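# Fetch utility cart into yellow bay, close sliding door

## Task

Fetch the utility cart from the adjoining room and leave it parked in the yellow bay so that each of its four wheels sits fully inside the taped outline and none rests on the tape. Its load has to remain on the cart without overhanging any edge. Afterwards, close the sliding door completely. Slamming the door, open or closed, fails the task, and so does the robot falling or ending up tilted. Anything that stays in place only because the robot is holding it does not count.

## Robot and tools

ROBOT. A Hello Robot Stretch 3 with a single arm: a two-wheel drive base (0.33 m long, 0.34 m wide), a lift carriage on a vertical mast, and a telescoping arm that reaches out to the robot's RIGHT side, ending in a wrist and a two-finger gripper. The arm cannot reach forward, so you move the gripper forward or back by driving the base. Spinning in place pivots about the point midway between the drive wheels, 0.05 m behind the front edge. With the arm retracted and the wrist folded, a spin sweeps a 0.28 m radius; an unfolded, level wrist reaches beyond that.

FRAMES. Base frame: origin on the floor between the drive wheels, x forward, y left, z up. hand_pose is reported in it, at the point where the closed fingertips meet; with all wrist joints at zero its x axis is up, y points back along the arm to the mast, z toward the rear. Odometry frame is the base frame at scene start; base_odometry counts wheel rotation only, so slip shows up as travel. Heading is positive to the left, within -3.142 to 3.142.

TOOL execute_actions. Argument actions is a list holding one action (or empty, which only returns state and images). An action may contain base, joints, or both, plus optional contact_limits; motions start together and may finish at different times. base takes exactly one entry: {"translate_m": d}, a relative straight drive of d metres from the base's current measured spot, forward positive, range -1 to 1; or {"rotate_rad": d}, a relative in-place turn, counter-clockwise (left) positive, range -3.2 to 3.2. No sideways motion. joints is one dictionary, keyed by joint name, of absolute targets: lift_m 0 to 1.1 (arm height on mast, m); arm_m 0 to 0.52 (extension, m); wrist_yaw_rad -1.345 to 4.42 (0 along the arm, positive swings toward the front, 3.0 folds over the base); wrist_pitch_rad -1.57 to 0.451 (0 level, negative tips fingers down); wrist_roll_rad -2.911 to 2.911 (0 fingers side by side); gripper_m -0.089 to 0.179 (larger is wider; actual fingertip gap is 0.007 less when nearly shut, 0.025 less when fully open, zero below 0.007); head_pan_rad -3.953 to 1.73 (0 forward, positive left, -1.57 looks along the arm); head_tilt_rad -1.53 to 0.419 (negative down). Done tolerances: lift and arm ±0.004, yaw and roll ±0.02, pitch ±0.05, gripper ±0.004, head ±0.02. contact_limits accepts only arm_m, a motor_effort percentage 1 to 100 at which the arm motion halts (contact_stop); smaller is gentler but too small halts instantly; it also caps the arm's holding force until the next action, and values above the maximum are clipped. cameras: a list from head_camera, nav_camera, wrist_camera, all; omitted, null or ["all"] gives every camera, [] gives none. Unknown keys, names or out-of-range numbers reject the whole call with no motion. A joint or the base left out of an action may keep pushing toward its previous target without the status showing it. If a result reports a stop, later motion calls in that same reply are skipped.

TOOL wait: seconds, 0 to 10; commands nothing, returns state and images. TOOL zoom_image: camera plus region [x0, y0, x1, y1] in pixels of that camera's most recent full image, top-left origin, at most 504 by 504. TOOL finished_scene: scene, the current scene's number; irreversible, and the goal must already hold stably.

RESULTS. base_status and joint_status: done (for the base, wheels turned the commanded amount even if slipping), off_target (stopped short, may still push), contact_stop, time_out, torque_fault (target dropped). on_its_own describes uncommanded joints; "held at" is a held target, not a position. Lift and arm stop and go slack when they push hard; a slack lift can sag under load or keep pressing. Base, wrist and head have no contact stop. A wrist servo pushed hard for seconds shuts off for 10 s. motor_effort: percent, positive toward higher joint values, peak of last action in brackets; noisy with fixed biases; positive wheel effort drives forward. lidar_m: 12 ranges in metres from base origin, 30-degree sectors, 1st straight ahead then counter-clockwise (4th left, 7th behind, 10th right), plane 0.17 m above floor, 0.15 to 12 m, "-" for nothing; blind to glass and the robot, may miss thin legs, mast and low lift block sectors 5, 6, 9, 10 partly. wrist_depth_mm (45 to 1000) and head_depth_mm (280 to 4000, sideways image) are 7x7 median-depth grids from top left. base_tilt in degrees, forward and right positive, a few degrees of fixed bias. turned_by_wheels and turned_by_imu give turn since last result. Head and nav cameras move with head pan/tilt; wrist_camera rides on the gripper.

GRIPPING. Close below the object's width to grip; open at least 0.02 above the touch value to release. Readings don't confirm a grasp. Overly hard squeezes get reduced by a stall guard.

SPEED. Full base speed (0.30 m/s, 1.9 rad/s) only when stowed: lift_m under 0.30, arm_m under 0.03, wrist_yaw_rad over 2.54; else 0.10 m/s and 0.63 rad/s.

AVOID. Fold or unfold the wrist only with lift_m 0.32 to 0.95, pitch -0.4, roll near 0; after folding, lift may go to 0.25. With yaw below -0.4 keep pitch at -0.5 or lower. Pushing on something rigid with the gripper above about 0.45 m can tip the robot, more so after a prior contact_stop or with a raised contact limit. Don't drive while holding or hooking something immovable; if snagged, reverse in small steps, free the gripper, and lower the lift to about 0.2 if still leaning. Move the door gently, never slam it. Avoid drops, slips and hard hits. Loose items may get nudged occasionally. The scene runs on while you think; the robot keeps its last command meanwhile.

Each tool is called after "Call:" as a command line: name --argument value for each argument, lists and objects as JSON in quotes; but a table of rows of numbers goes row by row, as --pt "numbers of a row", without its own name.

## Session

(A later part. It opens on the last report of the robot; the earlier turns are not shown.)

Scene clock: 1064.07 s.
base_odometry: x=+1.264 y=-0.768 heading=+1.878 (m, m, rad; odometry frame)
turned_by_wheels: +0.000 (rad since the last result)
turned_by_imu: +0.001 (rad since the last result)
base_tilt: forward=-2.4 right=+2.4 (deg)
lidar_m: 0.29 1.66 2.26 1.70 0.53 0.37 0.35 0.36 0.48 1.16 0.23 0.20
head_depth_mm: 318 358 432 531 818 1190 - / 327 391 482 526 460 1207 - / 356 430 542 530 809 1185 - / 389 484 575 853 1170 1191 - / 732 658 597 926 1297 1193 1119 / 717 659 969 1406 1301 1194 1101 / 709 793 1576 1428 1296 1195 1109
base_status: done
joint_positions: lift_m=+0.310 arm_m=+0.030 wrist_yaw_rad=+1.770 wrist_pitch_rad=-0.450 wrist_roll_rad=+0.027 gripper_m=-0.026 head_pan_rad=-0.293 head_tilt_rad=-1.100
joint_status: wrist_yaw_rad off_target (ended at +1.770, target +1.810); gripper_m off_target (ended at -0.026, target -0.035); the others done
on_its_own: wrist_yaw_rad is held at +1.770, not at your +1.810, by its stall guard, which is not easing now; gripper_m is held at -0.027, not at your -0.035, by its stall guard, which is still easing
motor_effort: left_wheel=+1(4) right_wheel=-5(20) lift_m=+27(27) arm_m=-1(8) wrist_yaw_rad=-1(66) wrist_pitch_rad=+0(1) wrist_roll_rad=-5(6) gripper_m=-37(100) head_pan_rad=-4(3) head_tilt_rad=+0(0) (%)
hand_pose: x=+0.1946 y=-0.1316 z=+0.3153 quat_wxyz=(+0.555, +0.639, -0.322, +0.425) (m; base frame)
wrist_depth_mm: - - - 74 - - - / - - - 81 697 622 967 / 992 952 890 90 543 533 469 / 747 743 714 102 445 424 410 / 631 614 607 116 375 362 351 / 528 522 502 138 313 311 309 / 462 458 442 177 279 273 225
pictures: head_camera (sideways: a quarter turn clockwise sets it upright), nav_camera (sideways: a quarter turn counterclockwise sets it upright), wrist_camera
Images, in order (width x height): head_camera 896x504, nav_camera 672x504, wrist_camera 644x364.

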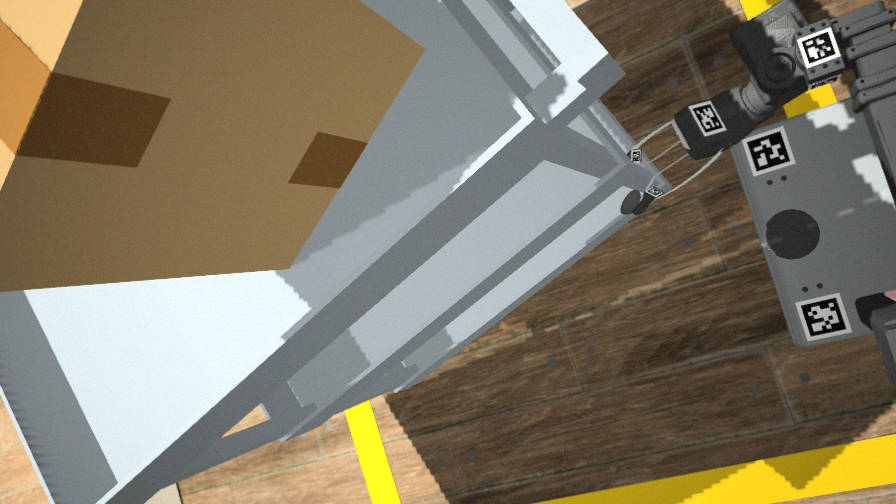

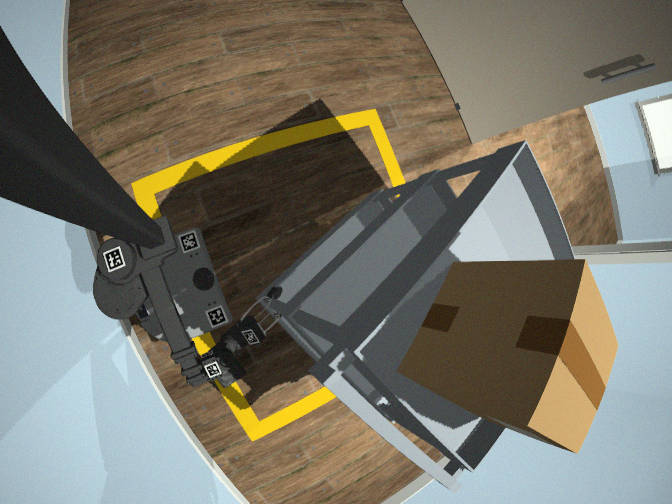

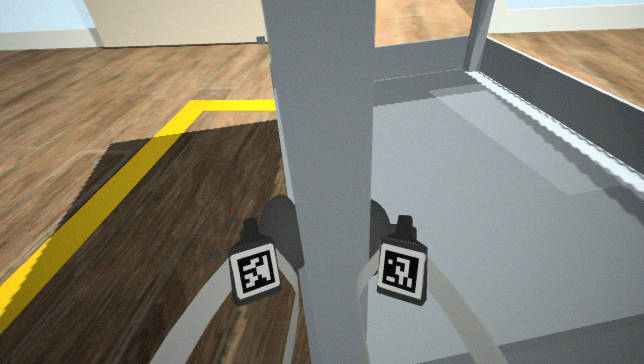

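Call:
execute_actions --actions '[{"base":{"rotate_rad":-0.3},"joints":{"wrist_yaw_rad":2.05,"arm_m":0.0,"head_pan_rad":0.0}}]'

Scene clock: 1072.50 s.
base_odometry: x=+1.264 y=-0.768 heading=+1.578 (m, m, rad; odometry frame)
turned_by_wheels: -0.300 (rad since the last result)
turned_by_imu: -0.300 (rad since the last result)
base_tilt: forward=-2.3 right=+2.4 (deg)
lidar_m: 0.15 0.36 1.79 2.21 0.84 0.43 0.35 0.35 0.39 0.62 0.39 0.15
head_depth_mm: 305 293 350 491 499 1165 1093 / 307 322 395 507 495 1141 - / 315 358 452 523 488 1158 - / 330 407 530 531 820 1181 - / 704 648 589 873 1278 1193 - / 707 657 899 1399 1299 1191 1121 / 693 683 1558 1418 1297 1199 1105
base_status: done
joint_positions: lift_m=+0.310 arm_m=+0.002 wrist_yaw_rad=+2.051 wrist_pitch_rad=-0.459 wrist_roll_rad=+0.014 gripper_m=-0.006 head_pan_rad=-0.007 head_tilt_rad=-1.099
joint_status: all done
joint sent to its limit — the command would take arm_m past its lower limit, so that joint was sent only as far as its limit.
on_its_own: gripper_m is held at -0.007, not at your -0.035, by its stall guard, which is not easing now
motor_effort: left_wheel=+2(4) right_wheel=-11(17) lift_m=+27(27) arm_m=+0(10) wrist_yaw_rad=-1(100) wrist_pitch_rad=+6(8) wrist_roll_rad=-1(6) gripper_m=-21(33) head_pan_rad=+5(32) head_tilt_rad=+0(1) (%)
hand_pose: x=+0.1730 y=-0.0458 z=+0.3133 quat_wxyz=(+0.493, +0.676, -0.223, +0.501) (m; base frame)
wrist_depth_mm: - - - 73 - - - / - - - 80 673 645 953 / 929 895 886 89 525 516 469 / 751 707 715 102 435 425 419 / 601 597 591 116 375 362 354 / 516 516 504 140 309 314 305 / 458 449 438 179 282 274 269
pictures: head_camera (sideways: a quarter turn clockwise sets it upright), nav_camera (sideways: a quarter turn counterclockwise sets it upright), wrist_camera
Images, in order (width x height): head_camera 896x504, nav_camera 672x504, wrist_camera 644x364.

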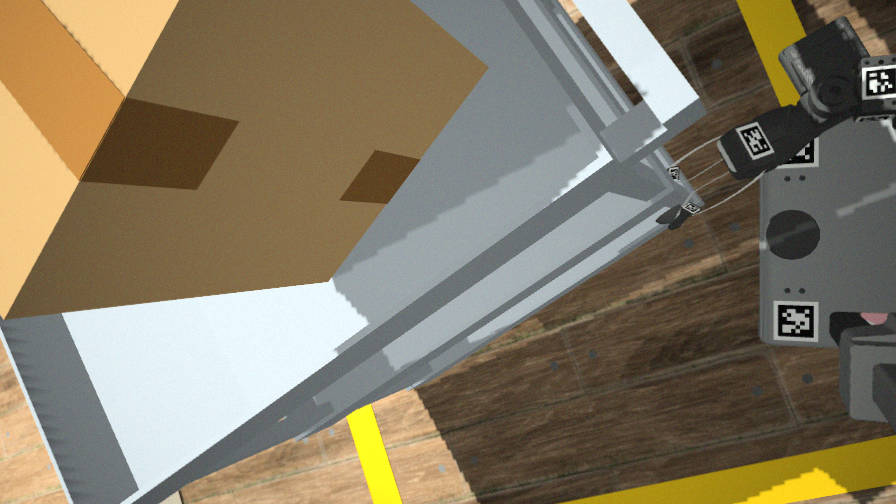

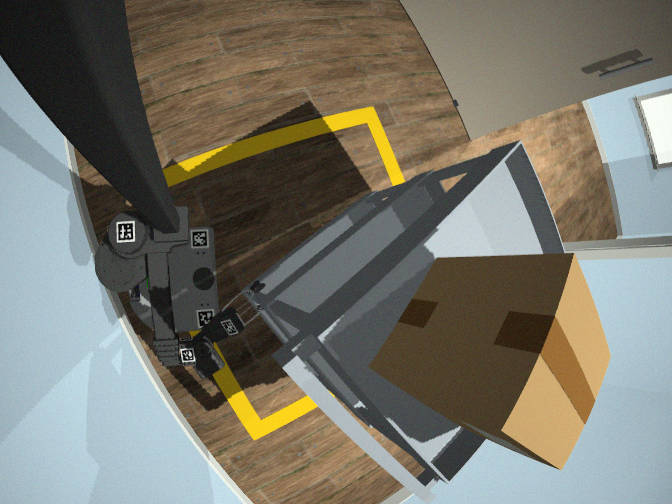

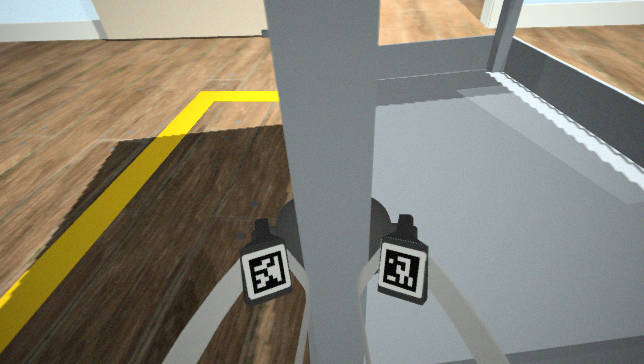

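Call:
execute_actions --actions '[{"joints":{"gripper_m":0.15}}]' --cameras '[]'

Call:
execute_actions --actions '[{"base":{"translate_m":-0.05},"joints":{"head_pan_rad":-0.2,"head_tilt_rad":-0.85}}]'

Scene clock: 1082.83 s.
base_odometry: x=+1.264 y=-0.768 heading=+1.578 (m, m, rad; odometry frame)
turned_by_wheels: +0.000 (rad since the last result)
turned_by_imu: +0.000 (rad since the last result)
base_tilt: forward=-2.4 right=+2.4 (deg)
lidar_m: 0.15 0.36 1.79 2.21 0.84 0.43 0.35 0.35 0.39 0.62 0.40 0.15
head_depth_mm: 306 294 350 502 500 1159 1087 / 307 321 394 507 494 1139 - / 315 358 452 523 489 1147 - / 330 406 529 532 819 1177 - / 704 645 588 873 1281 1189 - / 707 659 904 1402 1303 1192 1118 / 696 686 1566 1425 1307 1191 1109
base_status: not commanded
joint_positions: lift_m=+0.310 arm_m=+0.002 wrist_yaw_rad=+2.052 wrist_pitch_rad=-0.463 wrist_roll_rad=+0.014 gripper_m=+0.150 head_pan_rad=-0.007 head_tilt_rad=-1.099
joint_status: all done
motor_effort: left_wheel=+2(2) right_wheel=-4(10) lift_m=+27(26) arm_m=-1(1) wrist_yaw_rad=-3(4) wrist_pitch_rad=+8(9) wrist_roll_rad=-1(1) gripper_m=+1(94) head_pan_rad=+4(5) head_tilt_rad=+0(0) (%)
hand_pose: x=+0.1723 y=-0.0459 z=+0.3122 quat_wxyz=(+0.494, +0.676, -0.221, +0.500) (m; base frame)
wrist_depth_mm: - - - 74 - - - / - - - 81 670 624 556 / 942 893 862 91 526 511 465 / 743 707 682 104 434 424 410 / 609 612 588 121 361 368 351 / 520 - 498 144 314 303 305 / 454 445 438 184 276 273 241
pictures: none
No camera images: the call's "cameras" was empty. Leave "cameras" out to get every camera's image.

Scene clock: 1084.60 s.
base_odometry: x=+1.264 y=-0.818 heading=+1.578 (m, m, rad; odometry frame)
turned_by_wheels: +0.000 (rad since the last result)
turned_by_imu: +0.000 (rad since the last result)
base_tilt: forward=-2.4 right=+2.4 (deg)
lidar_m: 0.19 0.45 1.85 2.20 0.73 0.37 0.31 0.31 0.34 0.53 0.61 0.19
head_depth_mm: 1749 403 456 616 558 1203 1109 / 535 405 346 429 535 471 1113 / 537 406 359 438 526 435 1062 / 1668 407 390 485 547 507 1004 / 1659 411 429 547 560 845 1124 / 2892 426 492 625 859 1224 1125 / 3338 2486 771 673 1364 1270 1122
base_status: done
joint_positions: lift_m=+0.310 arm_m=+0.002 wrist_yaw_rad=+2.052 wrist_pitch_rad=-0.464 wrist_roll_rad=+0.014 gripper_m=+0.150 head_pan_rad=-0.193 head_tilt_rad=-0.853
joint_status: all done
motor_effort: left_wheel=+2(3) right_wheel=-3(6) lift_m=+27(27) arm_m=+1(1) wrist_yaw_rad=-2(3) wrist_pitch_rad=+9(9) wrist_roll_rad=+0(1) gripper_m=+0(1) head_pan_rad=-4(25) head_tilt_rad=+2(22) (%)
hand_pose: x=+0.1723 y=-0.0459 z=+0.3121 quat_wxyz=(+0.495, +0.676, -0.221, +0.499) (m; base frame)
wrist_depth_mm: - - - - 119 724 - / - - - 686 132 649 561 / 923 903 833 569 487 510 485 / 718 713 707 458 402 421 413 / 615 621 579 535 354 366 346 / 519 - 497 474 231 241 251 / 457 443 439 421 258 278 389
pictures: head_camera (sideways: a quarter turn clockwise sets it upright), nav_camera (sideways: a quarter turn counterclockwise sets it upright), wrist_camera
Images, in order (width x height): head_camera 896x504, nav_camera 672x504, wrist_camera 644x364.

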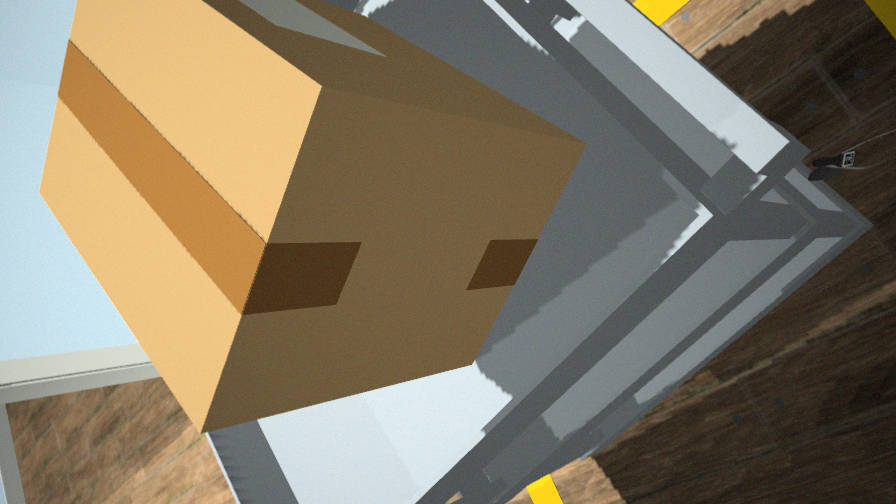

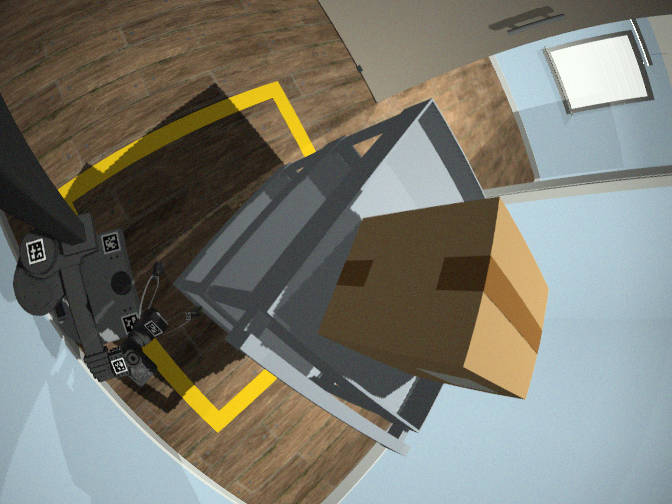

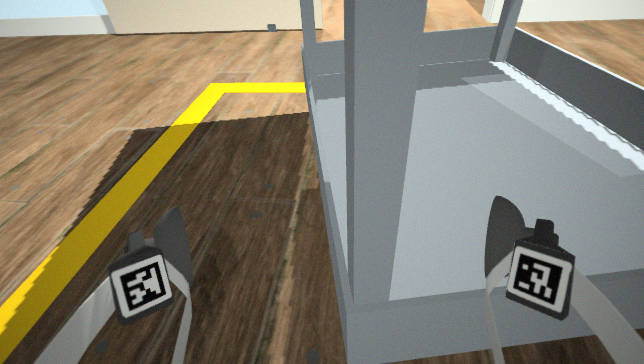

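Call:
execute_actions --actions '[{"joints":{"gripper_m":0.0,"lift_m":0.34,"wrist_pitch_rad":-0.4}}]' --cameras '[]'

Call:
execute_actions --actions '[{"joints":{"wrist_yaw_rad":3.0}}]' --cameras '["wrist_camera"]'

Call:
execute_actions --actions '[{"base":{"rotate_rad":-1.273},"joints":{"head_pan_rad":1.3,"head_tilt_rad":-1.0}}]'

Scene clock: 1101.30 s.
base_odometry: x=+1.264 y=-0.818 heading=+1.578 (m, m, rad; odometry frame)
turned_by_wheels: +0.000 (rad since the last result)
turned_by_imu: +0.000 (rad since the last result)
base_tilt: forward=-2.3 right=+2.4 (deg)
lidar_m: 0.19 0.45 1.84 2.19 0.73 0.38 0.31 0.31 0.34 0.53 0.61 0.18
head_depth_mm: 1728 404 461 617 558 1204 1107 / 532 404 346 432 540 423 1108 / 538 406 358 434 525 437 1064 / 1678 408 388 482 547 500 1023 / 1664 411 426 544 559 845 1118 / 2924 424 485 625 861 1221 1123 / 3320 2503 771 659 1357 1268 1127
base_status: not commanded
joint_positions: lift_m=+0.339 arm_m=+0.002 wrist_yaw_rad=+2.004 wrist_pitch_rad=-0.420 wrist_roll_rad=+0.018 gripper_m=+0.001 head_pan_rad=-0.193 head_tilt_rad=-0.853
joint_status: all done
on_its_own: wrist_yaw_rad is at rest, and its effort (+59) is outside its rest range (-12 to +12)
motor_effort: left_wheel=-1(2) right_wheel=-2(4) lift_m=+30(31) arm_m=+0(1) wrist_yaw_rad=+59(59) wrist_pitch_rad=+12(11) wrist_roll_rad=-2(2) gripper_m=-18(100) head_pan_rad=-5(5) head_tilt_rad=+2(1) (%)
hand_pose: x=+0.1821 y=-0.0528 z=+0.3516 quat_wxyz=(+0.495, +0.667, -0.252, +0.497) (m; base frame)
wrist_depth_mm: - - - 118 - - - / - - - 130 764 748 - / - - - 144 635 612 539 / 850 832 799 164 504 494 468 / 691 673 649 176 437 422 408 / 575 567 555 214 345 357 347 / 499 486 484 452 261 272 298
pictures: none
No camera images: the call's "cameras" was empty. Leave "cameras" out to get every camera's image.

Scene clock: 1103.77 s.
base_odometry: x=+1.264 y=-0.818 heading=+1.578 (m, m, rad; odometry frame)
turned_by_wheels: +0.000 (rad since the last result)
turned_by_imu: +0.000 (rad since the last result)
base_tilt: forward=-2.3 right=+2.4 (deg)
lidar_m: - - 0.15 2.19 0.73 0.37 0.31 0.30 0.34 0.53 0.15 -
head_depth_mm: 1867 1976 326 289 333 467 438 / 1989 405 325 287 - 424 432 / 1881 407 327 288 - 338 426 / 1772 1941 329 289 - 303 409 / 1665 1882 330 290 - - 354 / 2898 2439 332 291 - - 423 / 3328 2548 333 292 - 480 430
base_status: not commanded
joint_positions: lift_m=+0.339 arm_m=+0.002 wrist_yaw_rad=+2.998 wrist_pitch_rad=-0.415 wrist_roll_rad=+0.018 gripper_m=+0.000 head_pan_rad=-0.193 head_tilt_rad=-0.852
joint_status: all done
motor_effort: left_wheel=+2(6) right_wheel=-3(5) lift_m=+29(30) arm_m=-2(5) wrist_yaw_rad=+3(100) wrist_pitch_rad=+9(16) wrist_roll_rad=-2(5) gripper_m=-3(27) head_pan_rad=-6(3) head_tilt_rad=+1(2) (%)
hand_pose: x=+0.0109 y=+0.0755 z=+0.3529 quat_wxyz=(+0.196, +0.706, +0.094, +0.674) (m; base frame)
wrist_depth_mm: - - - - 167 - - / - - - - 184 - - / 873 - - 978 208 911 871 / 745 819 811 767 235 733 709 / 638 673 676 - 323 357 385 / 560 568 - - 343 356 354 / 492 507 - - 310 312 307
pictures: wrist_camera
Images, in order (width x height): wrist_camera 644x364.

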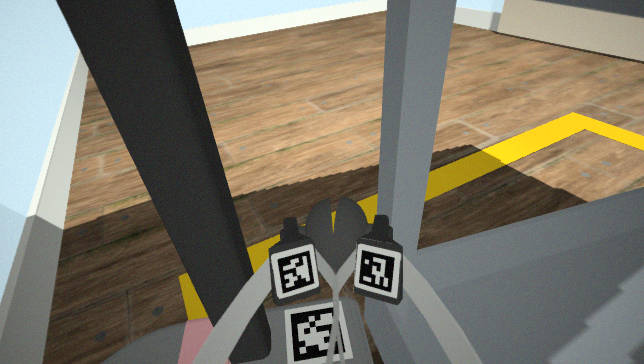

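Scene clock: 1107.47 s.
base_odometry: x=+1.264 y=-0.818 heading=+0.307 (m, m, rad; odometry frame)
turned_by_wheels: -1.271 (rad since the last result)
turned_by_imu: -0.993 (rad since the last result)
base_tilt: forward=-2.4 right=+2.4 (deg)
lidar_m: 0.23 0.18 0.17 0.18 1.92 2.14 0.61 0.34 0.29 0.29 0.33 0.55
head_depth_mm: 1666 316 288 308 425 436 1055 / 2386 349 346 342 444 413 1065 / 2359 735 647 558 508 442 1092 / 2371 1989 1687 560 508 556 - / 1612 1867 1713 1507 483 411 - / 1576 1867 1739 1514 1351 1247 - / 1565 1853 1735 1514 1381 - -
base_status: rotate_rad off_target (by the wheels' count: -1.2711 of -1.2730)
joint_positions: lift_m=+0.339 arm_m=+0.002 wrist_yaw_rad=+2.998 wrist_pitch_rad=-0.415 wrist_roll_rad=+0.018 gripper_m=+0.000 head_pan_rad=+1.293 head_tilt_rad=-0.988
joint_status: all done
on_its_own: left_wheel is at rest, and its effort (+50) is outside its rest range (-18 to +18)
motor_effort: left_wheel=+50(60) right_wheel=-1(7) lift_m=+30(29) arm_m=-3(2) wrist_yaw_rad=+2(3) wrist_pitch_rad=+10(9) wrist_roll_rad=-2(2) gripper_m=-4(3) head_pan_rad=+5(51) head_tilt_rad=-7(22) (%)
hand_pose: x=+0.0108 y=+0.0754 z=+0.3528 quat_wxyz=(+0.196, +0.706, +0.094, +0.674) (m; base frame)
wrist_depth_mm: - - - 232 - - - / - - - - 773 736 668 / - - - 885 626 632 610 / 842 822 792 478 528 501 486 / 678 679 660 - 426 422 404 / 584 563 - - 307 354 355 / 504 508 - - 453 303 262
pictures: head_camera (sideways: a quarter turn clockwise sets it upright), nav_camera (sideways: a quarter turn counterclockwise sets it upright), wrist_camera
Images, in order (width x height): head_camera 896x504, nav_camera 672x504, wrist_camera 644x364.

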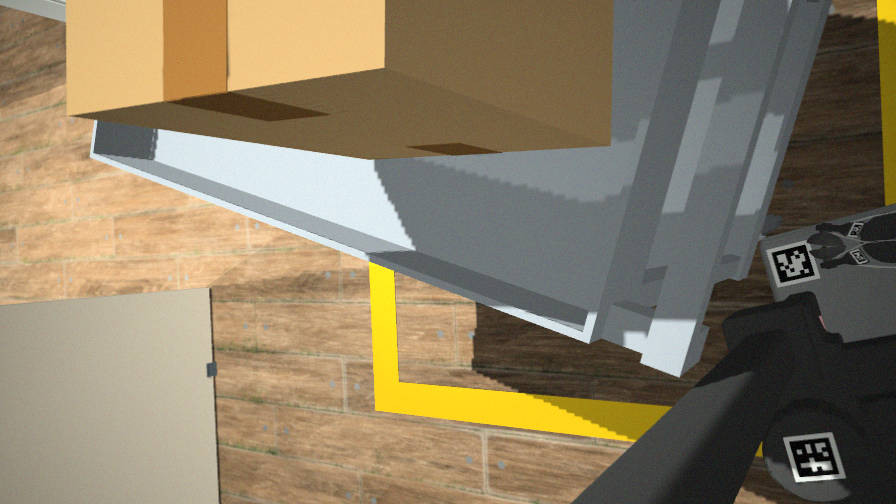

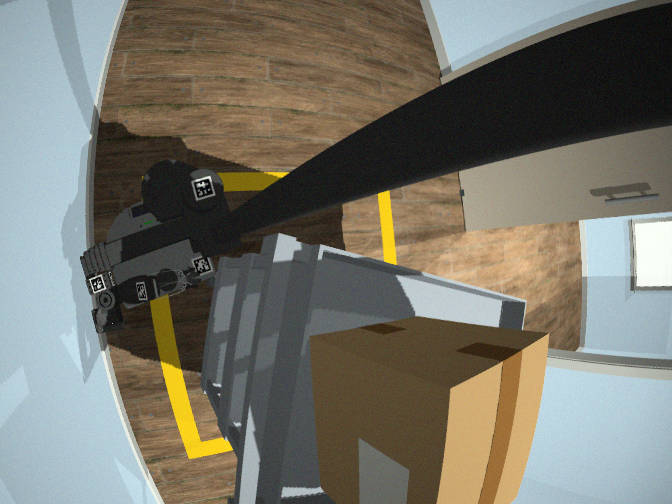

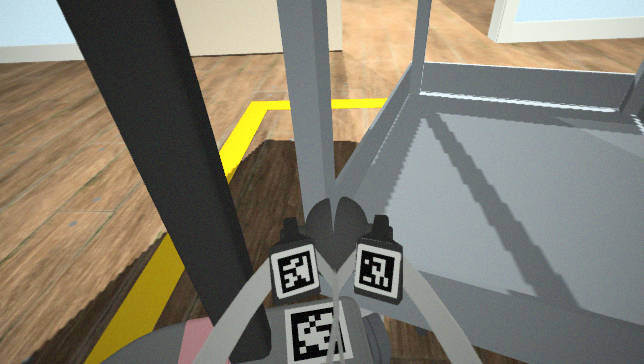

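Call:
execute_actions --actions '[{"base":{"rotate_rad":0.06},"joints":{"head_pan_rad":1.0,"head_tilt_rad":-1.3}}]'

Scene clock: 1110.63 s.
base_odometry: x=+1.264 y=-0.818 heading=+0.367 (m, m, rad; odometry frame)
turned_by_wheels: +0.060 (rad since the last result)
turned_by_imu: +0.060 (rad since the last result)
base_tilt: forward=-2.4 right=+2.4 (deg)
lidar_m: 0.22 0.17 0.17 0.18 1.99 2.14 0.55 0.33 0.29 0.29 0.34 0.61
head_depth_mm: - 315 448 444 1217 1173 850 / - 308 423 451 1221 1178 879 / - 307 410 422 1227 1189 876 / 390 526 513 425 1119 - - / 579 545 518 432 1265 - 1078 / 1575 1465 511 445 - - 1139 / 1579 1485 1392 1323 - - 1147
base_status: done
joint_positions: lift_m=+0.339 arm_m=+0.002 wrist_yaw_rad=+2.998 wrist_pitch_rad=-0.415 wrist_roll_rad=+0.018 gripper_m=+0.000 head_pan_rad=+1.007 head_tilt_rad=-1.284
joint_status: all done
motor_effort: left_wheel=-2(44) right_wheel=+2(4) lift_m=+29(29) arm_m=-2(2) wrist_yaw_rad=+2(2) wrist_pitch_rad=+9(10) wrist_roll_rad=-2(2) gripper_m=-3(3) head_pan_rad=-4(32) head_tilt_rad=-9(38) (%)
hand_pose: x=+0.0108 y=+0.0754 z=+0.3528 quat_wxyz=(+0.196, +0.706, +0.094, +0.674) (m; base frame)
wrist_depth_mm: - - - - - - - / - - - - - 725 674 / - - - 896 636 626 602 / 851 806 787 469 508 503 483 / 703 691 667 - 429 415 408 / 580 566 - - 317 356 350 / 506 508 - - 416 297 259
pictures: head_camera (sideways: a quarter turn clockwise sets it upright), nav_camera (sideways: a quarter turn counterclockwise sets it upright), wrist_camera
Images, in order (width x height): head_camera 896x504, nav_camera 672x504, wrist_camera 644x364.

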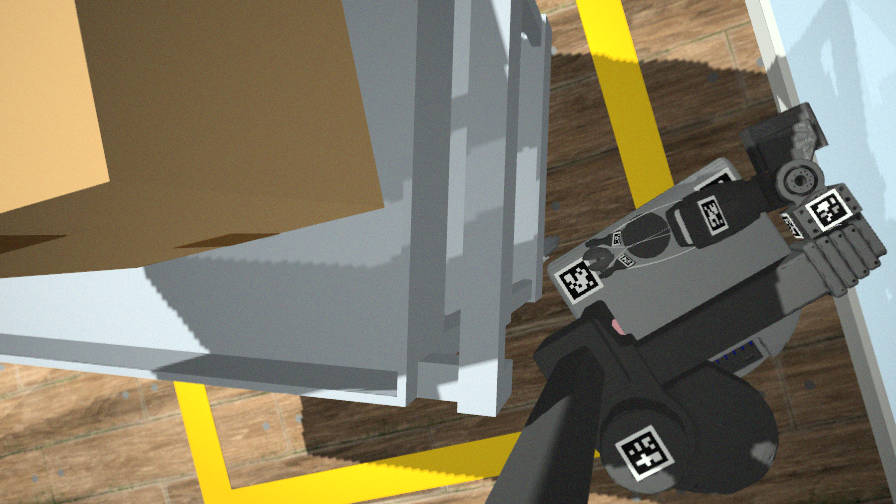

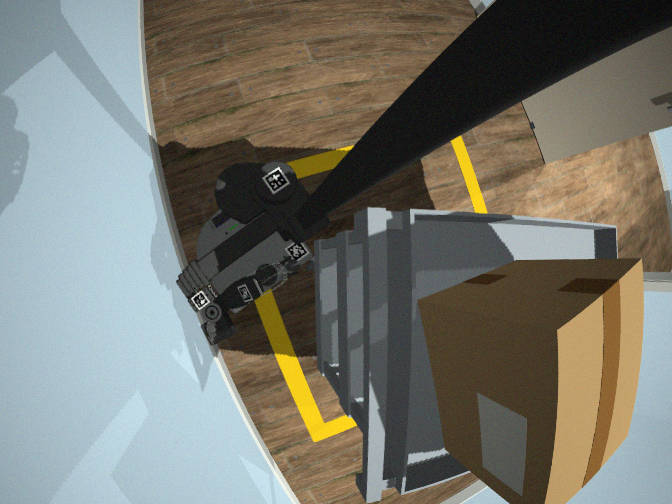

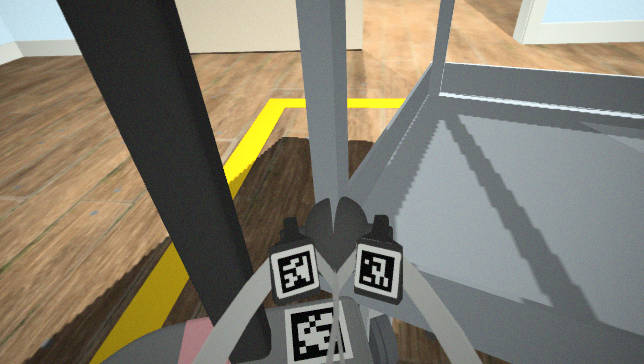

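Call:
execute_actions --actions '[{"base":{"rotate_rad":0.9},"joints":{"head_pan_rad":0.0,"head_tilt_rad":-1.35,"lift_m":0.33}}]'

Scene clock: 1122.60 s.
base_odometry: x=+1.264 y=-0.818 heading=+1.266 (m, m, rad; odometry frame)
turned_by_wheels: +0.900 (rad since the last result)
turned_by_imu: +0.904 (rad since the last result)
base_tilt: forward=-2.3 right=+2.4 (deg)
lidar_m: 0.17 0.17 1.84 2.15 0.74 0.36 0.29 0.29 0.32 0.49 0.26 0.18
head_depth_mm: - 356 492 804 1230 1146 716 / - 333 480 476 1247 - 787 / - 320 437 460 1248 - 854 / 309 376 497 493 1251 - 851 / 543 527 504 484 1252 - - / 547 520 496 433 1240 - 1082 / 1503 1431 1369 1303 1249 1210 1148
base_status: done
joint_positions: lift_m=+0.331 arm_m=+0.002 wrist_yaw_rad=+2.998 wrist_pitch_rad=-0.415 wrist_roll_rad=+0.018 gripper_m=+0.000 head_pan_rad=+0.007 head_tilt_rad=-1.334
joint_status: all done
motor_effort: left_wheel=-2(4) right_wheel=+2(4) lift_m=+11(26) arm_m=-2(2) wrist_yaw_rad=+2(2) wrist_pitch_rad=+9(10) wrist_roll_rad=-1(2) gripper_m=-4(4) head_pan_rad=-4(50) head_tilt_rad=-10(19) (%)
hand_pose: x=+0.0108 y=+0.0754 z=+0.3438 quat_wxyz=(+0.196, +0.706, +0.094, +0.674) (m; base frame)
wrist_depth_mm: - - - - - - - / - - - - - - 181 / 947 - - 977 944 892 185 / 738 812 789 755 729 728 204 / 632 651 655 - 615 590 300 / 539 554 - - 523 283 323 / 480 505 - - 462 289 300
pictures: head_camera (sideways: a quarter turn clockwise sets it upright), nav_camera (sideways: a quarter turn counterclockwise sets it upright), wrist_camera
Images, in order (width x height): head_camera 896x504, nav_camera 672x504, wrist_camera 644x364.

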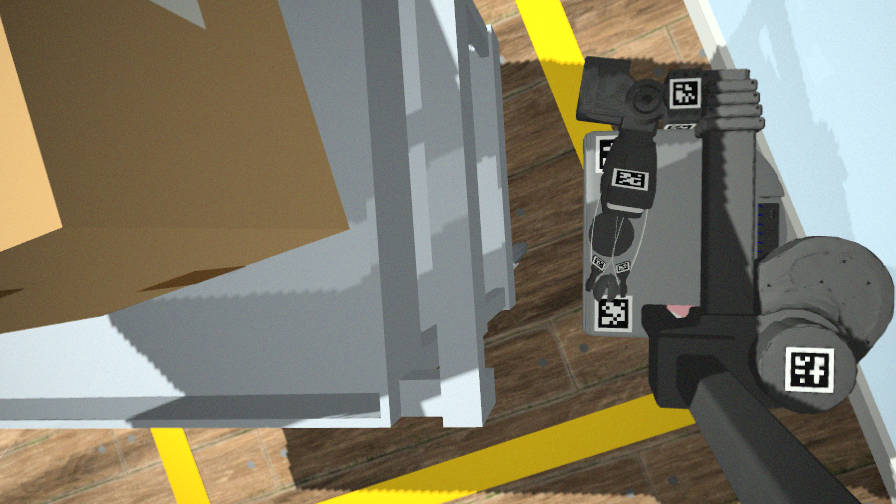

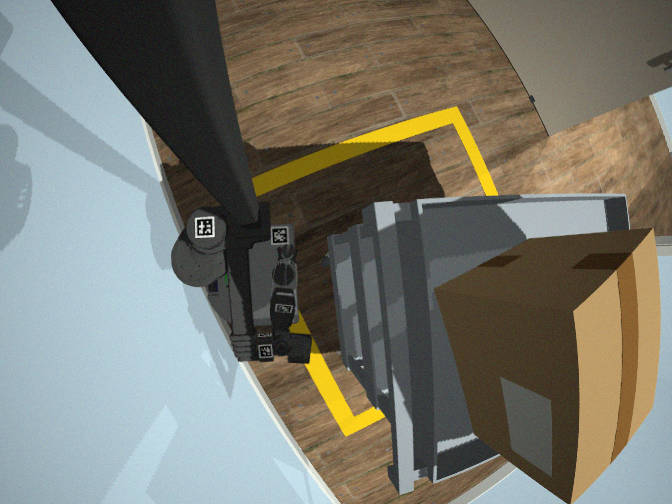

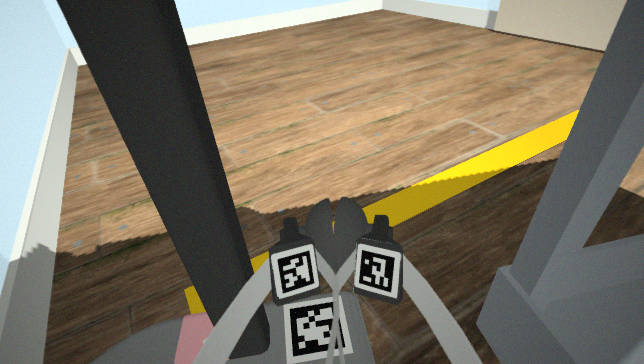

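Call:
execute_actions --actions '[{"base":{"translate_m":0.15}}]' --cameras '["head_camera"]'

Scene clock: 1142.30 s.
base_odometry: x=+1.309 y=-0.676 heading=+1.267 (m, m, rad; odometry frame)
turned_by_wheels: +0.000 (rad since the last result)
turned_by_imu: -0.023 (rad since the last result)
base_tilt: forward=-2.4 right=+2.3 (deg)
lidar_m: - - 0.15 2.22 1.14 0.54 0.43 0.42 0.46 0.22 0.15 -
head_depth_mm: - - - 467 464 1177 1003 / - - - 449 464 - 1068 / - - - 405 465 - 1145 / - - - 378 467 - 1136 / - - - 479 469 - - / - 526 505 484 473 386 1138 / 1467 515 477 471 418 1202 1149
base_status: translate_m off_target (by the wheels' count: +0.1498 of +0.1500)
joint_positions: lift_m=+0.331 arm_m=+0.002 wrist_yaw_rad=+3.010 wrist_pitch_rad=-0.416 wrist_roll_rad=+0.017 gripper_m=+0.000 head_pan_rad=+0.006 head_tilt_rad=-1.338
joint_status: not commanded
motor_effort: left_wheel=+18(55) right_wheel=+18(27) lift_m=+12(12) arm_m=+0(3) wrist_yaw_rad=-12(18) wrist_pitch_rad=+10(10) wrist_roll_rad=-2(2) gripper_m=-3(3) head_pan_rad=-3(4) head_tilt_rad=-7(10) (%)
hand_pose: x=+0.0082 y=+0.0759 z=+0.3436 quat_wxyz=(+0.192, +0.706, +0.099, +0.675) (m; base frame)
wrist_depth_mm: - - - - 168 - - / - - - - 188 - - / - - - 946 208 880 870 / 831 823 775 762 693 721 707 / 683 667 654 - 313 336 339 / 575 565 - - 334 341 340 / 492 499 - - 301 305 299
pictures: head_camera (sideways: a quarter turn clockwise sets it upright)
Images, in order (width x height): head_camera 896x504.

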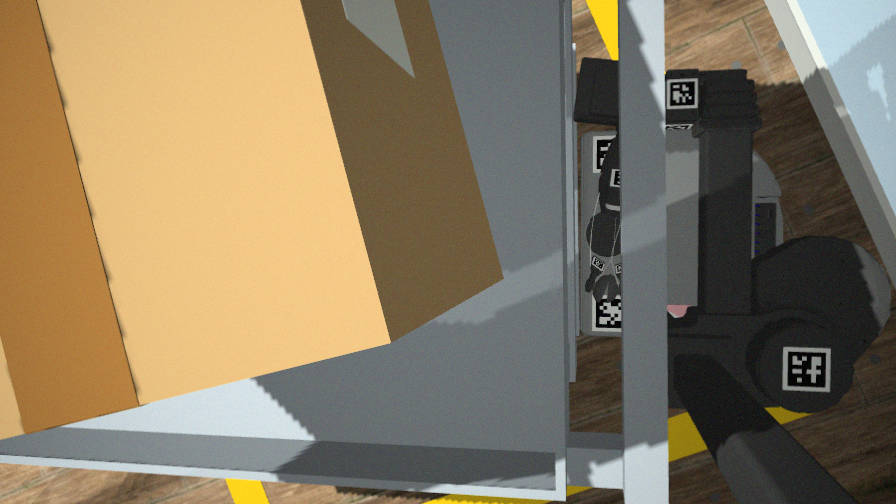

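Call:
execute_actions --actions '[{"base":{"translate_m":-0.095}}]' --cameras '[]'

Call:
execute_actions --actions '[{"base":{"rotate_rad":-0.7},"joints":{"head_pan_rad":0.7,"lift_m":0.28}}]' --cameras '["head_camera","nav_camera"]'

Scene clock: 1155.03 s.
base_odometry: x=+1.280 y=-0.766 heading=+1.267 (m, m, rad; odometry frame)
turned_by_wheels: +0.000 (rad since the last result)
turned_by_imu: +0.001 (rad since the last result)
base_tilt: forward=-2.4 right=+2.3 (deg)
lidar_m: - 0.15 0.20 2.18 0.91 0.43 0.34 0.34 0.36 0.55 0.21 0.15
head_depth_mm: - 323 487 413 1228 1174 812 / - 315 460 411 1240 - 893 / - 307 425 458 1241 - 975 / - 299 394 456 1251 - 979 / - 520 501 454 1243 - - / 553 528 505 451 1255 - 1146 / 1475 509 475 440 1251 1214 1148
base_status: done
joint_positions: lift_m=+0.331 arm_m=+0.002 wrist_yaw_rad=+3.002 wrist_pitch_rad=-0.416 wrist_roll_rad=+0.017 gripper_m=+0.000 head_pan_rad=+0.006 head_tilt_rad=-1.338
joint_status: not commanded
motor_effort: left_wheel=+1(15) right_wheel=-1(17) lift_m=+12(12) arm_m=+0(0) wrist_yaw_rad=-2(13) wrist_pitch_rad=+10(10) wrist_roll_rad=-2(2) gripper_m=-3(4) head_pan_rad=-1(3) head_tilt_rad=-7(7) (%)
hand_pose: x=+0.0101 y=+0.0756 z=+0.3436 quat_wxyz=(+0.195, +0.706, +0.096, +0.674) (m; base frame)
wrist_depth_mm: - - - - - - 181 / - - - - - - - / - - - 993 943 232 877 / 792 814 768 763 734 254 709 / 655 650 666 - 617 304 340 / 567 546 - - 498 330 342 / 504 507 - - 459 277 297
pictures: none
No camera images: the call's "cameras" was empty. Leave "cameras" out to get every camera's image.

Scene clock: 1156.80 s.
base_odometry: x=+1.280 y=-0.766 heading=+0.567 (m, m, rad; odometry frame)
turned_by_wheels: -0.700 (rad since the last result)
turned_by_imu: -0.701 (rad since the last result)
base_tilt: forward=-2.3 right=+2.4 (deg)
lidar_m: 0.16 0.15 0.15 0.18 2.27 1.63 0.51 0.35 0.34 0.34 0.45 0.26
head_depth_mm: - 329 487 423 1223 1168 803 / - 318 472 419 1230 1177 890 / - 309 433 417 1242 - 953 / - 301 401 414 1241 - 1071 / - 521 502 457 1260 - 1151 / 551 528 505 453 1266 - 1152 / 542 499 491 437 1271 1201 1163
base_status: done
joint_positions: lift_m=+0.281 arm_m=+0.002 wrist_yaw_rad=+3.001 wrist_pitch_rad=-0.416 wrist_roll_rad=+0.017 gripper_m=+0.000 head_pan_rad=+0.693 head_tilt_rad=-1.338
joint_status: all done
motor_effort: left_wheel=+2(7) right_wheel=-2(7) lift_m=+11(9) arm_m=+1(1) wrist_yaw_rad=-2(2) wrist_pitch_rad=+10(10) wrist_roll_rad=-2(2) gripper_m=-3(3) head_pan_rad=+4(49) head_tilt_rad=-7(7) (%)
hand_pose: x=+0.0102 y=+0.0756 z=+0.2936 quat_wxyz=(+0.195, +0.706, +0.096, +0.674) (m; base frame)
wrist_depth_mm: - - - 237 - - - / - - - 262 - 653 590 / 980 886 911 365 475 518 494 / 727 734 695 376 415 408 395 / 598 595 590 - 349 341 332 / 504 515 - - 262 231 285 / 452 - - - 385 236 199
pictures: head_camera (sideways: a quarter turn clockwise sets it upright), nav_camera (sideways: a quarter turn counterclockwise sets it upright)
Images, in order (width x height): head_camera 896x504, nav_camera 672x504.

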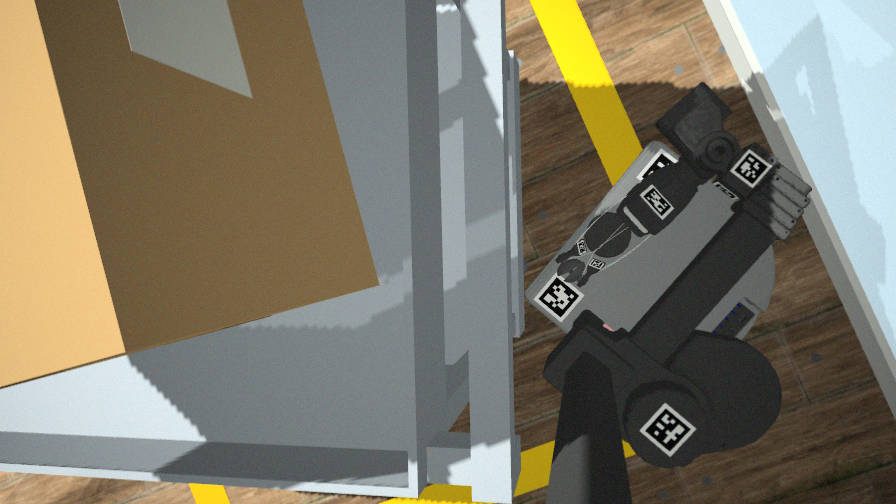

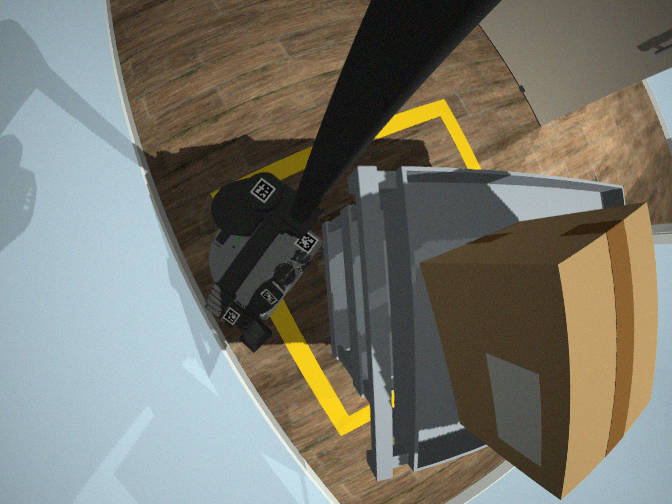

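Call:
execute_actions --actions '[{"base":{"rotate_rad":-0.3},"joints":{"head_pan_rad":1.0}}]' --cameras '["head_camera"]'

Scene clock: 1159.40 s.
base_odometry: x=+1.280 y=-0.766 heading=+0.268 (m, m, rad; odometry frame)
turned_by_wheels: -0.299 (rad since the last result)
turned_by_imu: -0.270 (rad since the last result)
base_tilt: forward=-2.4 right=+2.4 (deg)
lidar_m: 0.22 0.17 0.16 0.17 1.84 2.16 0.75 0.40 0.33 0.33 0.37 0.61
head_depth_mm: - 344 490 480 1224 1180 800 / - 328 469 482 1227 1185 880 / - 321 439 486 1238 - 953 / - 314 431 490 - - 1043 / 542 523 504 495 - - 1153 / 546 525 504 451 - 1180 1150 / 1482 1417 1334 447 1240 1198 1158
base_status: rotate_rad off_target (by the wheels' count: -0.2987 of -0.3000)
joint_positions: lift_m=+0.281 arm_m=+0.002 wrist_yaw_rad=+3.001 wrist_pitch_rad=-0.417 wrist_roll_rad=+0.017 gripper_m=+0.000 head_pan_rad=+0.993 head_tilt_rad=-1.338
joint_status: all done
on_its_own: left_wheel is at rest, and its effort (+36) is outside its rest range (-18 to +18)
motor_effort: left_wheel=+36(52) right_wheel=+1(7) lift_m=+12(12) arm_m=+0(1) wrist_yaw_rad=-2(2) wrist_pitch_rad=+10(11) wrist_roll_rad=-2(2) gripper_m=-2(3) head_pan_rad=+3(31) head_tilt_rad=-7(7) (%)
hand_pose: x=+0.0102 y=+0.0755 z=+0.2935 quat_wxyz=(+0.196, +0.706, +0.096, +0.674) (m; base frame)
wrist_depth_mm: - - - - - - - / - - - - 670 662 616 / 988 868 887 442 530 511 487 / 737 715 705 388 422 405 391 / 604 572 584 - 272 342 333 / 506 512 - - 290 257 226 / 456 - - - 403 382 247
pictures: head_camera (sideways: a quarter turn clockwise sets it upright)
Images, in order (width x height): head_camera 896x504.

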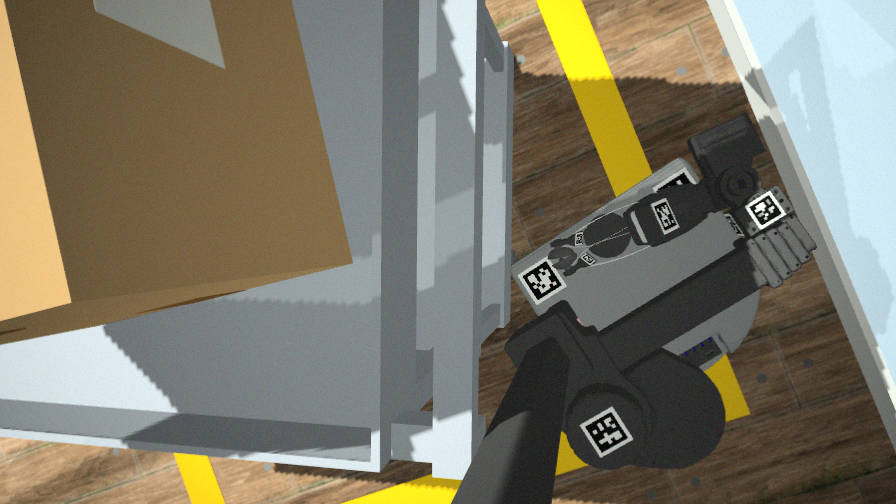

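Call:
execute_actions --actions '[{"base":{"translate_m":-0.07}}]' --cameras '[]'

Call:
execute_actions --actions '[{"base":{"rotate_rad":-0.25}}]' --cameras '["head_camera"]'

Scene clock: 1164.53 s.
base_odometry: x=+1.213 y=-0.785 heading=+0.268 (m, m, rad; odometry frame)
turned_by_wheels: +0.000 (rad since the last result)
turned_by_imu: +0.000 (rad since the last result)
base_tilt: forward=-2.4 right=+2.4 (deg)
lidar_m: 0.27 0.21 0.20 0.21 1.85 2.09 0.72 0.39 0.32 0.32 0.36 0.58
head_depth_mm: 302 389 494 806 1228 1181 770 / 297 371 477 804 1229 1189 847 / 327 396 481 809 1236 - 918 / 534 522 504 813 - - 997 / 544 522 494 1270 - - 1156 / 1492 1414 1351 1289 - 1188 1153 / 1487 1429 1359 1317 1247 1196 1157
base_status: done
joint_positions: lift_m=+0.281 arm_m=+0.002 wrist_yaw_rad=+3.001 wrist_pitch_rad=-0.417 wrist_roll_rad=+0.017 gripper_m=+0.000 head_pan_rad=+0.994 head_tilt_rad=-1.338
joint_status: not commanded
motor_effort: left_wheel=+1(27) right_wheel=-1(7) lift_m=+12(12) arm_m=+1(0) wrist_yaw_rad=-1(1) wrist_pitch_rad=+10(10) wrist_roll_rad=-2(2) gripper_m=-3(3) head_pan_rad=+3(5) head_tilt_rad=-7(7) (%)
hand_pose: x=+0.0102 y=+0.0755 z=+0.2935 quat_wxyz=(+0.196, +0.706, +0.096, +0.674) (m; base frame)
wrist_depth_mm: - - - - - - - / - - - - 660 685 649 / 996 900 896 838 500 513 493 / 731 719 696 668 413 403 393 / 602 592 601 - 309 276 258 / 509 516 - - 435 309 264 / 453 - - - 408 403 383
pictures: none
No camera images: the call's "cameras" was empty. Leave "cameras" out to get every camera's image.

Scene clock: 1165.67 s.
base_odometry: x=+1.213 y=-0.785 heading=+0.018 (m, m, rad; odometry frame)
turned_by_wheels: -0.250 (rad since the last result)
turned_by_imu: -0.250 (rad since the last result)
base_tilt: forward=-2.4 right=+2.4 (deg)
lidar_m: 0.35 0.22 0.20 0.20 1.69 2.20 1.52 0.48 0.34 0.32 0.33 0.44
head_depth_mm: 363 509 443 1268 1237 1082 723 / 334 463 438 1142 1242 1188 838 / 313 415 472 1137 1232 - 986 / 301 377 475 816 - - 1102 / 328 495 504 760 - - 1147 / 541 529 505 464 - 1188 1152 / 552 526 1339 1318 1241 1200 1164
base_status: done
joint_positions: lift_m=+0.281 arm_m=+0.002 wrist_yaw_rad=+3.001 wrist_pitch_rad=-0.417 wrist_roll_rad=+0.017 gripper_m=+0.000 head_pan_rad=+0.994 head_tilt_rad=-1.338
joint_status: not commanded
motor_effort: left_wheel=+2(7) right_wheel=-3(6) lift_m=+12(12) arm_m=+1(0) wrist_yaw_rad=-1(1) wrist_pitch_rad=+10(10) wrist_roll_rad=-2(2) gripper_m=-4(4) head_pan_rad=+4(4) head_tilt_rad=-7(7) (%)
hand_pose: x=+0.0102 y=+0.0755 z=+0.2935 quat_wxyz=(+0.196, +0.706, +0.096, +0.674) (m; base frame)
wrist_depth_mm: - - - - - - - / - - - 546 702 679 585 / 965 880 884 462 537 513 491 / 752 725 718 325 419 406 395 / 600 578 590 - 320 299 282 / 504 516 - - 467 446 427 / 456 - - - 410 402 393
pictures: head_camera (sideways: a quarter turn clockwise sets it upright)
Images, in order (width x height): head_camera 896x504.

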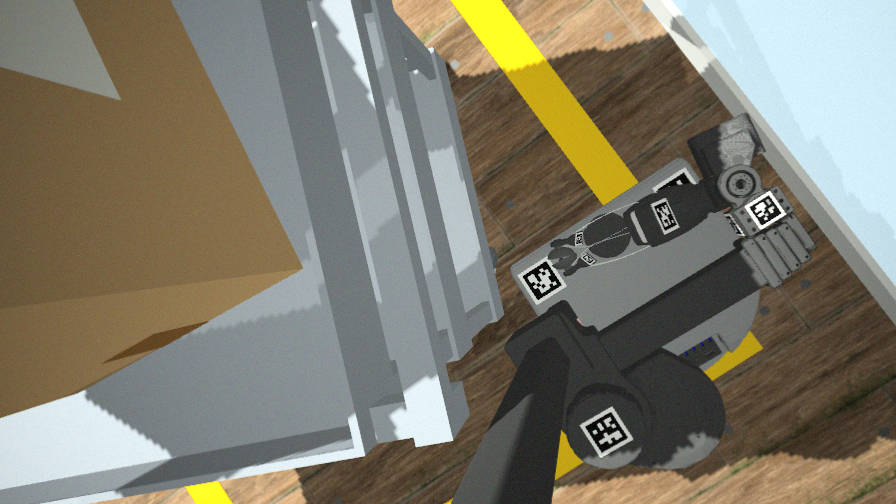

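Call:
execute_actions --actions '[{"base":{"translate_m":-0.2},"joints":{"lift_m":0.27}}]' --cameras '["head_camera","nav_camera"]'

Scene clock: 1171.33 s.
base_odometry: x=+1.013 y=-0.789 heading=+0.018 (m, m, rad; odometry frame)
turned_by_wheels: +0.000 (rad since the last result)
turned_by_imu: +0.001 (rad since the last result)
base_tilt: forward=-2.4 right=+2.3 (deg)
lidar_m: 0.47 0.30 0.29 1.64 1.69 1.98 1.56 0.49 0.35 0.33 0.34 0.45
head_depth_mm: 437 469 839 1265 1223 1095 741 / 511 497 836 1264 1233 1184 860 / 546 509 651 1259 1238 - 1012 / 556 889 1321 1284 - - 1130 / 1467 1410 1344 1302 - - 1151 / 1473 1425 1353 1295 - 1187 1160 / 1499 1430 1360 1316 1246 1200 1159
base_status: done
joint_positions: lift_m=+0.271 arm_m=+0.002 wrist_yaw_rad=+3.001 wrist_pitch_rad=-0.417 wrist_roll_rad=+0.017 gripper_m=+0.000 head_pan_rad=+0.994 head_tilt_rad=-1.338
joint_status: all done
motor_effort: left_wheel=+2(5) right_wheel=-2(8) lift_m=+12(10) arm_m=+0(0) wrist_yaw_rad=-1(1) wrist_pitch_rad=+10(10) wrist_roll_rad=-2(2) gripper_m=-3(3) head_pan_rad=+2(4) head_tilt_rad=-7(7) (%)
hand_pose: x=+0.0103 y=+0.0755 z=+0.2835 quat_wxyz=(+0.196, +0.706, +0.096, +0.674) (m; base frame)
wrist_depth_mm: - - - - - 766 757 / - - - - - 586 623 / 968 877 881 844 808 380 474 / 711 709 683 656 647 345 326 / 589 582 581 - 534 404 483 / 498 509 - - 457 435 436 / 440 - - - 396 395 386
pictures: head_camera (sideways: a quarter turn clockwise sets it upright), nav_camera (sideways: a quarter turn counterclockwise sets it upright)
Images, in order (width x height): head_camera 896x504, nav_camera 672x504.

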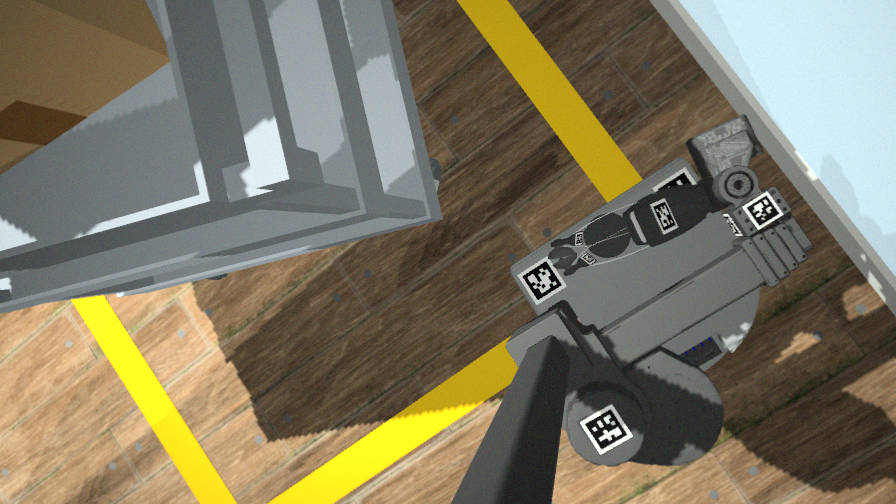

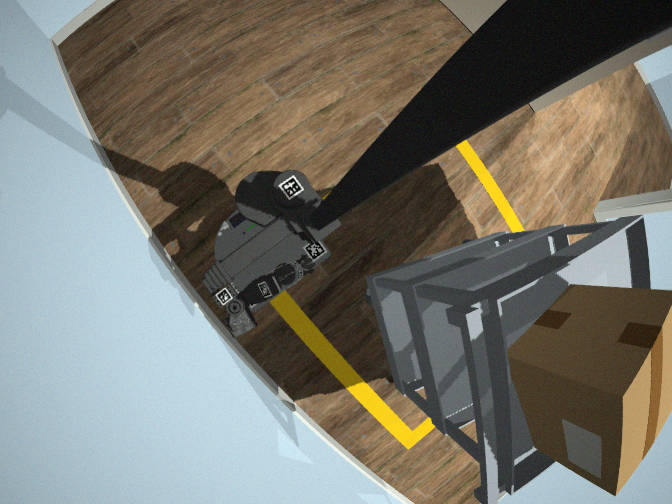

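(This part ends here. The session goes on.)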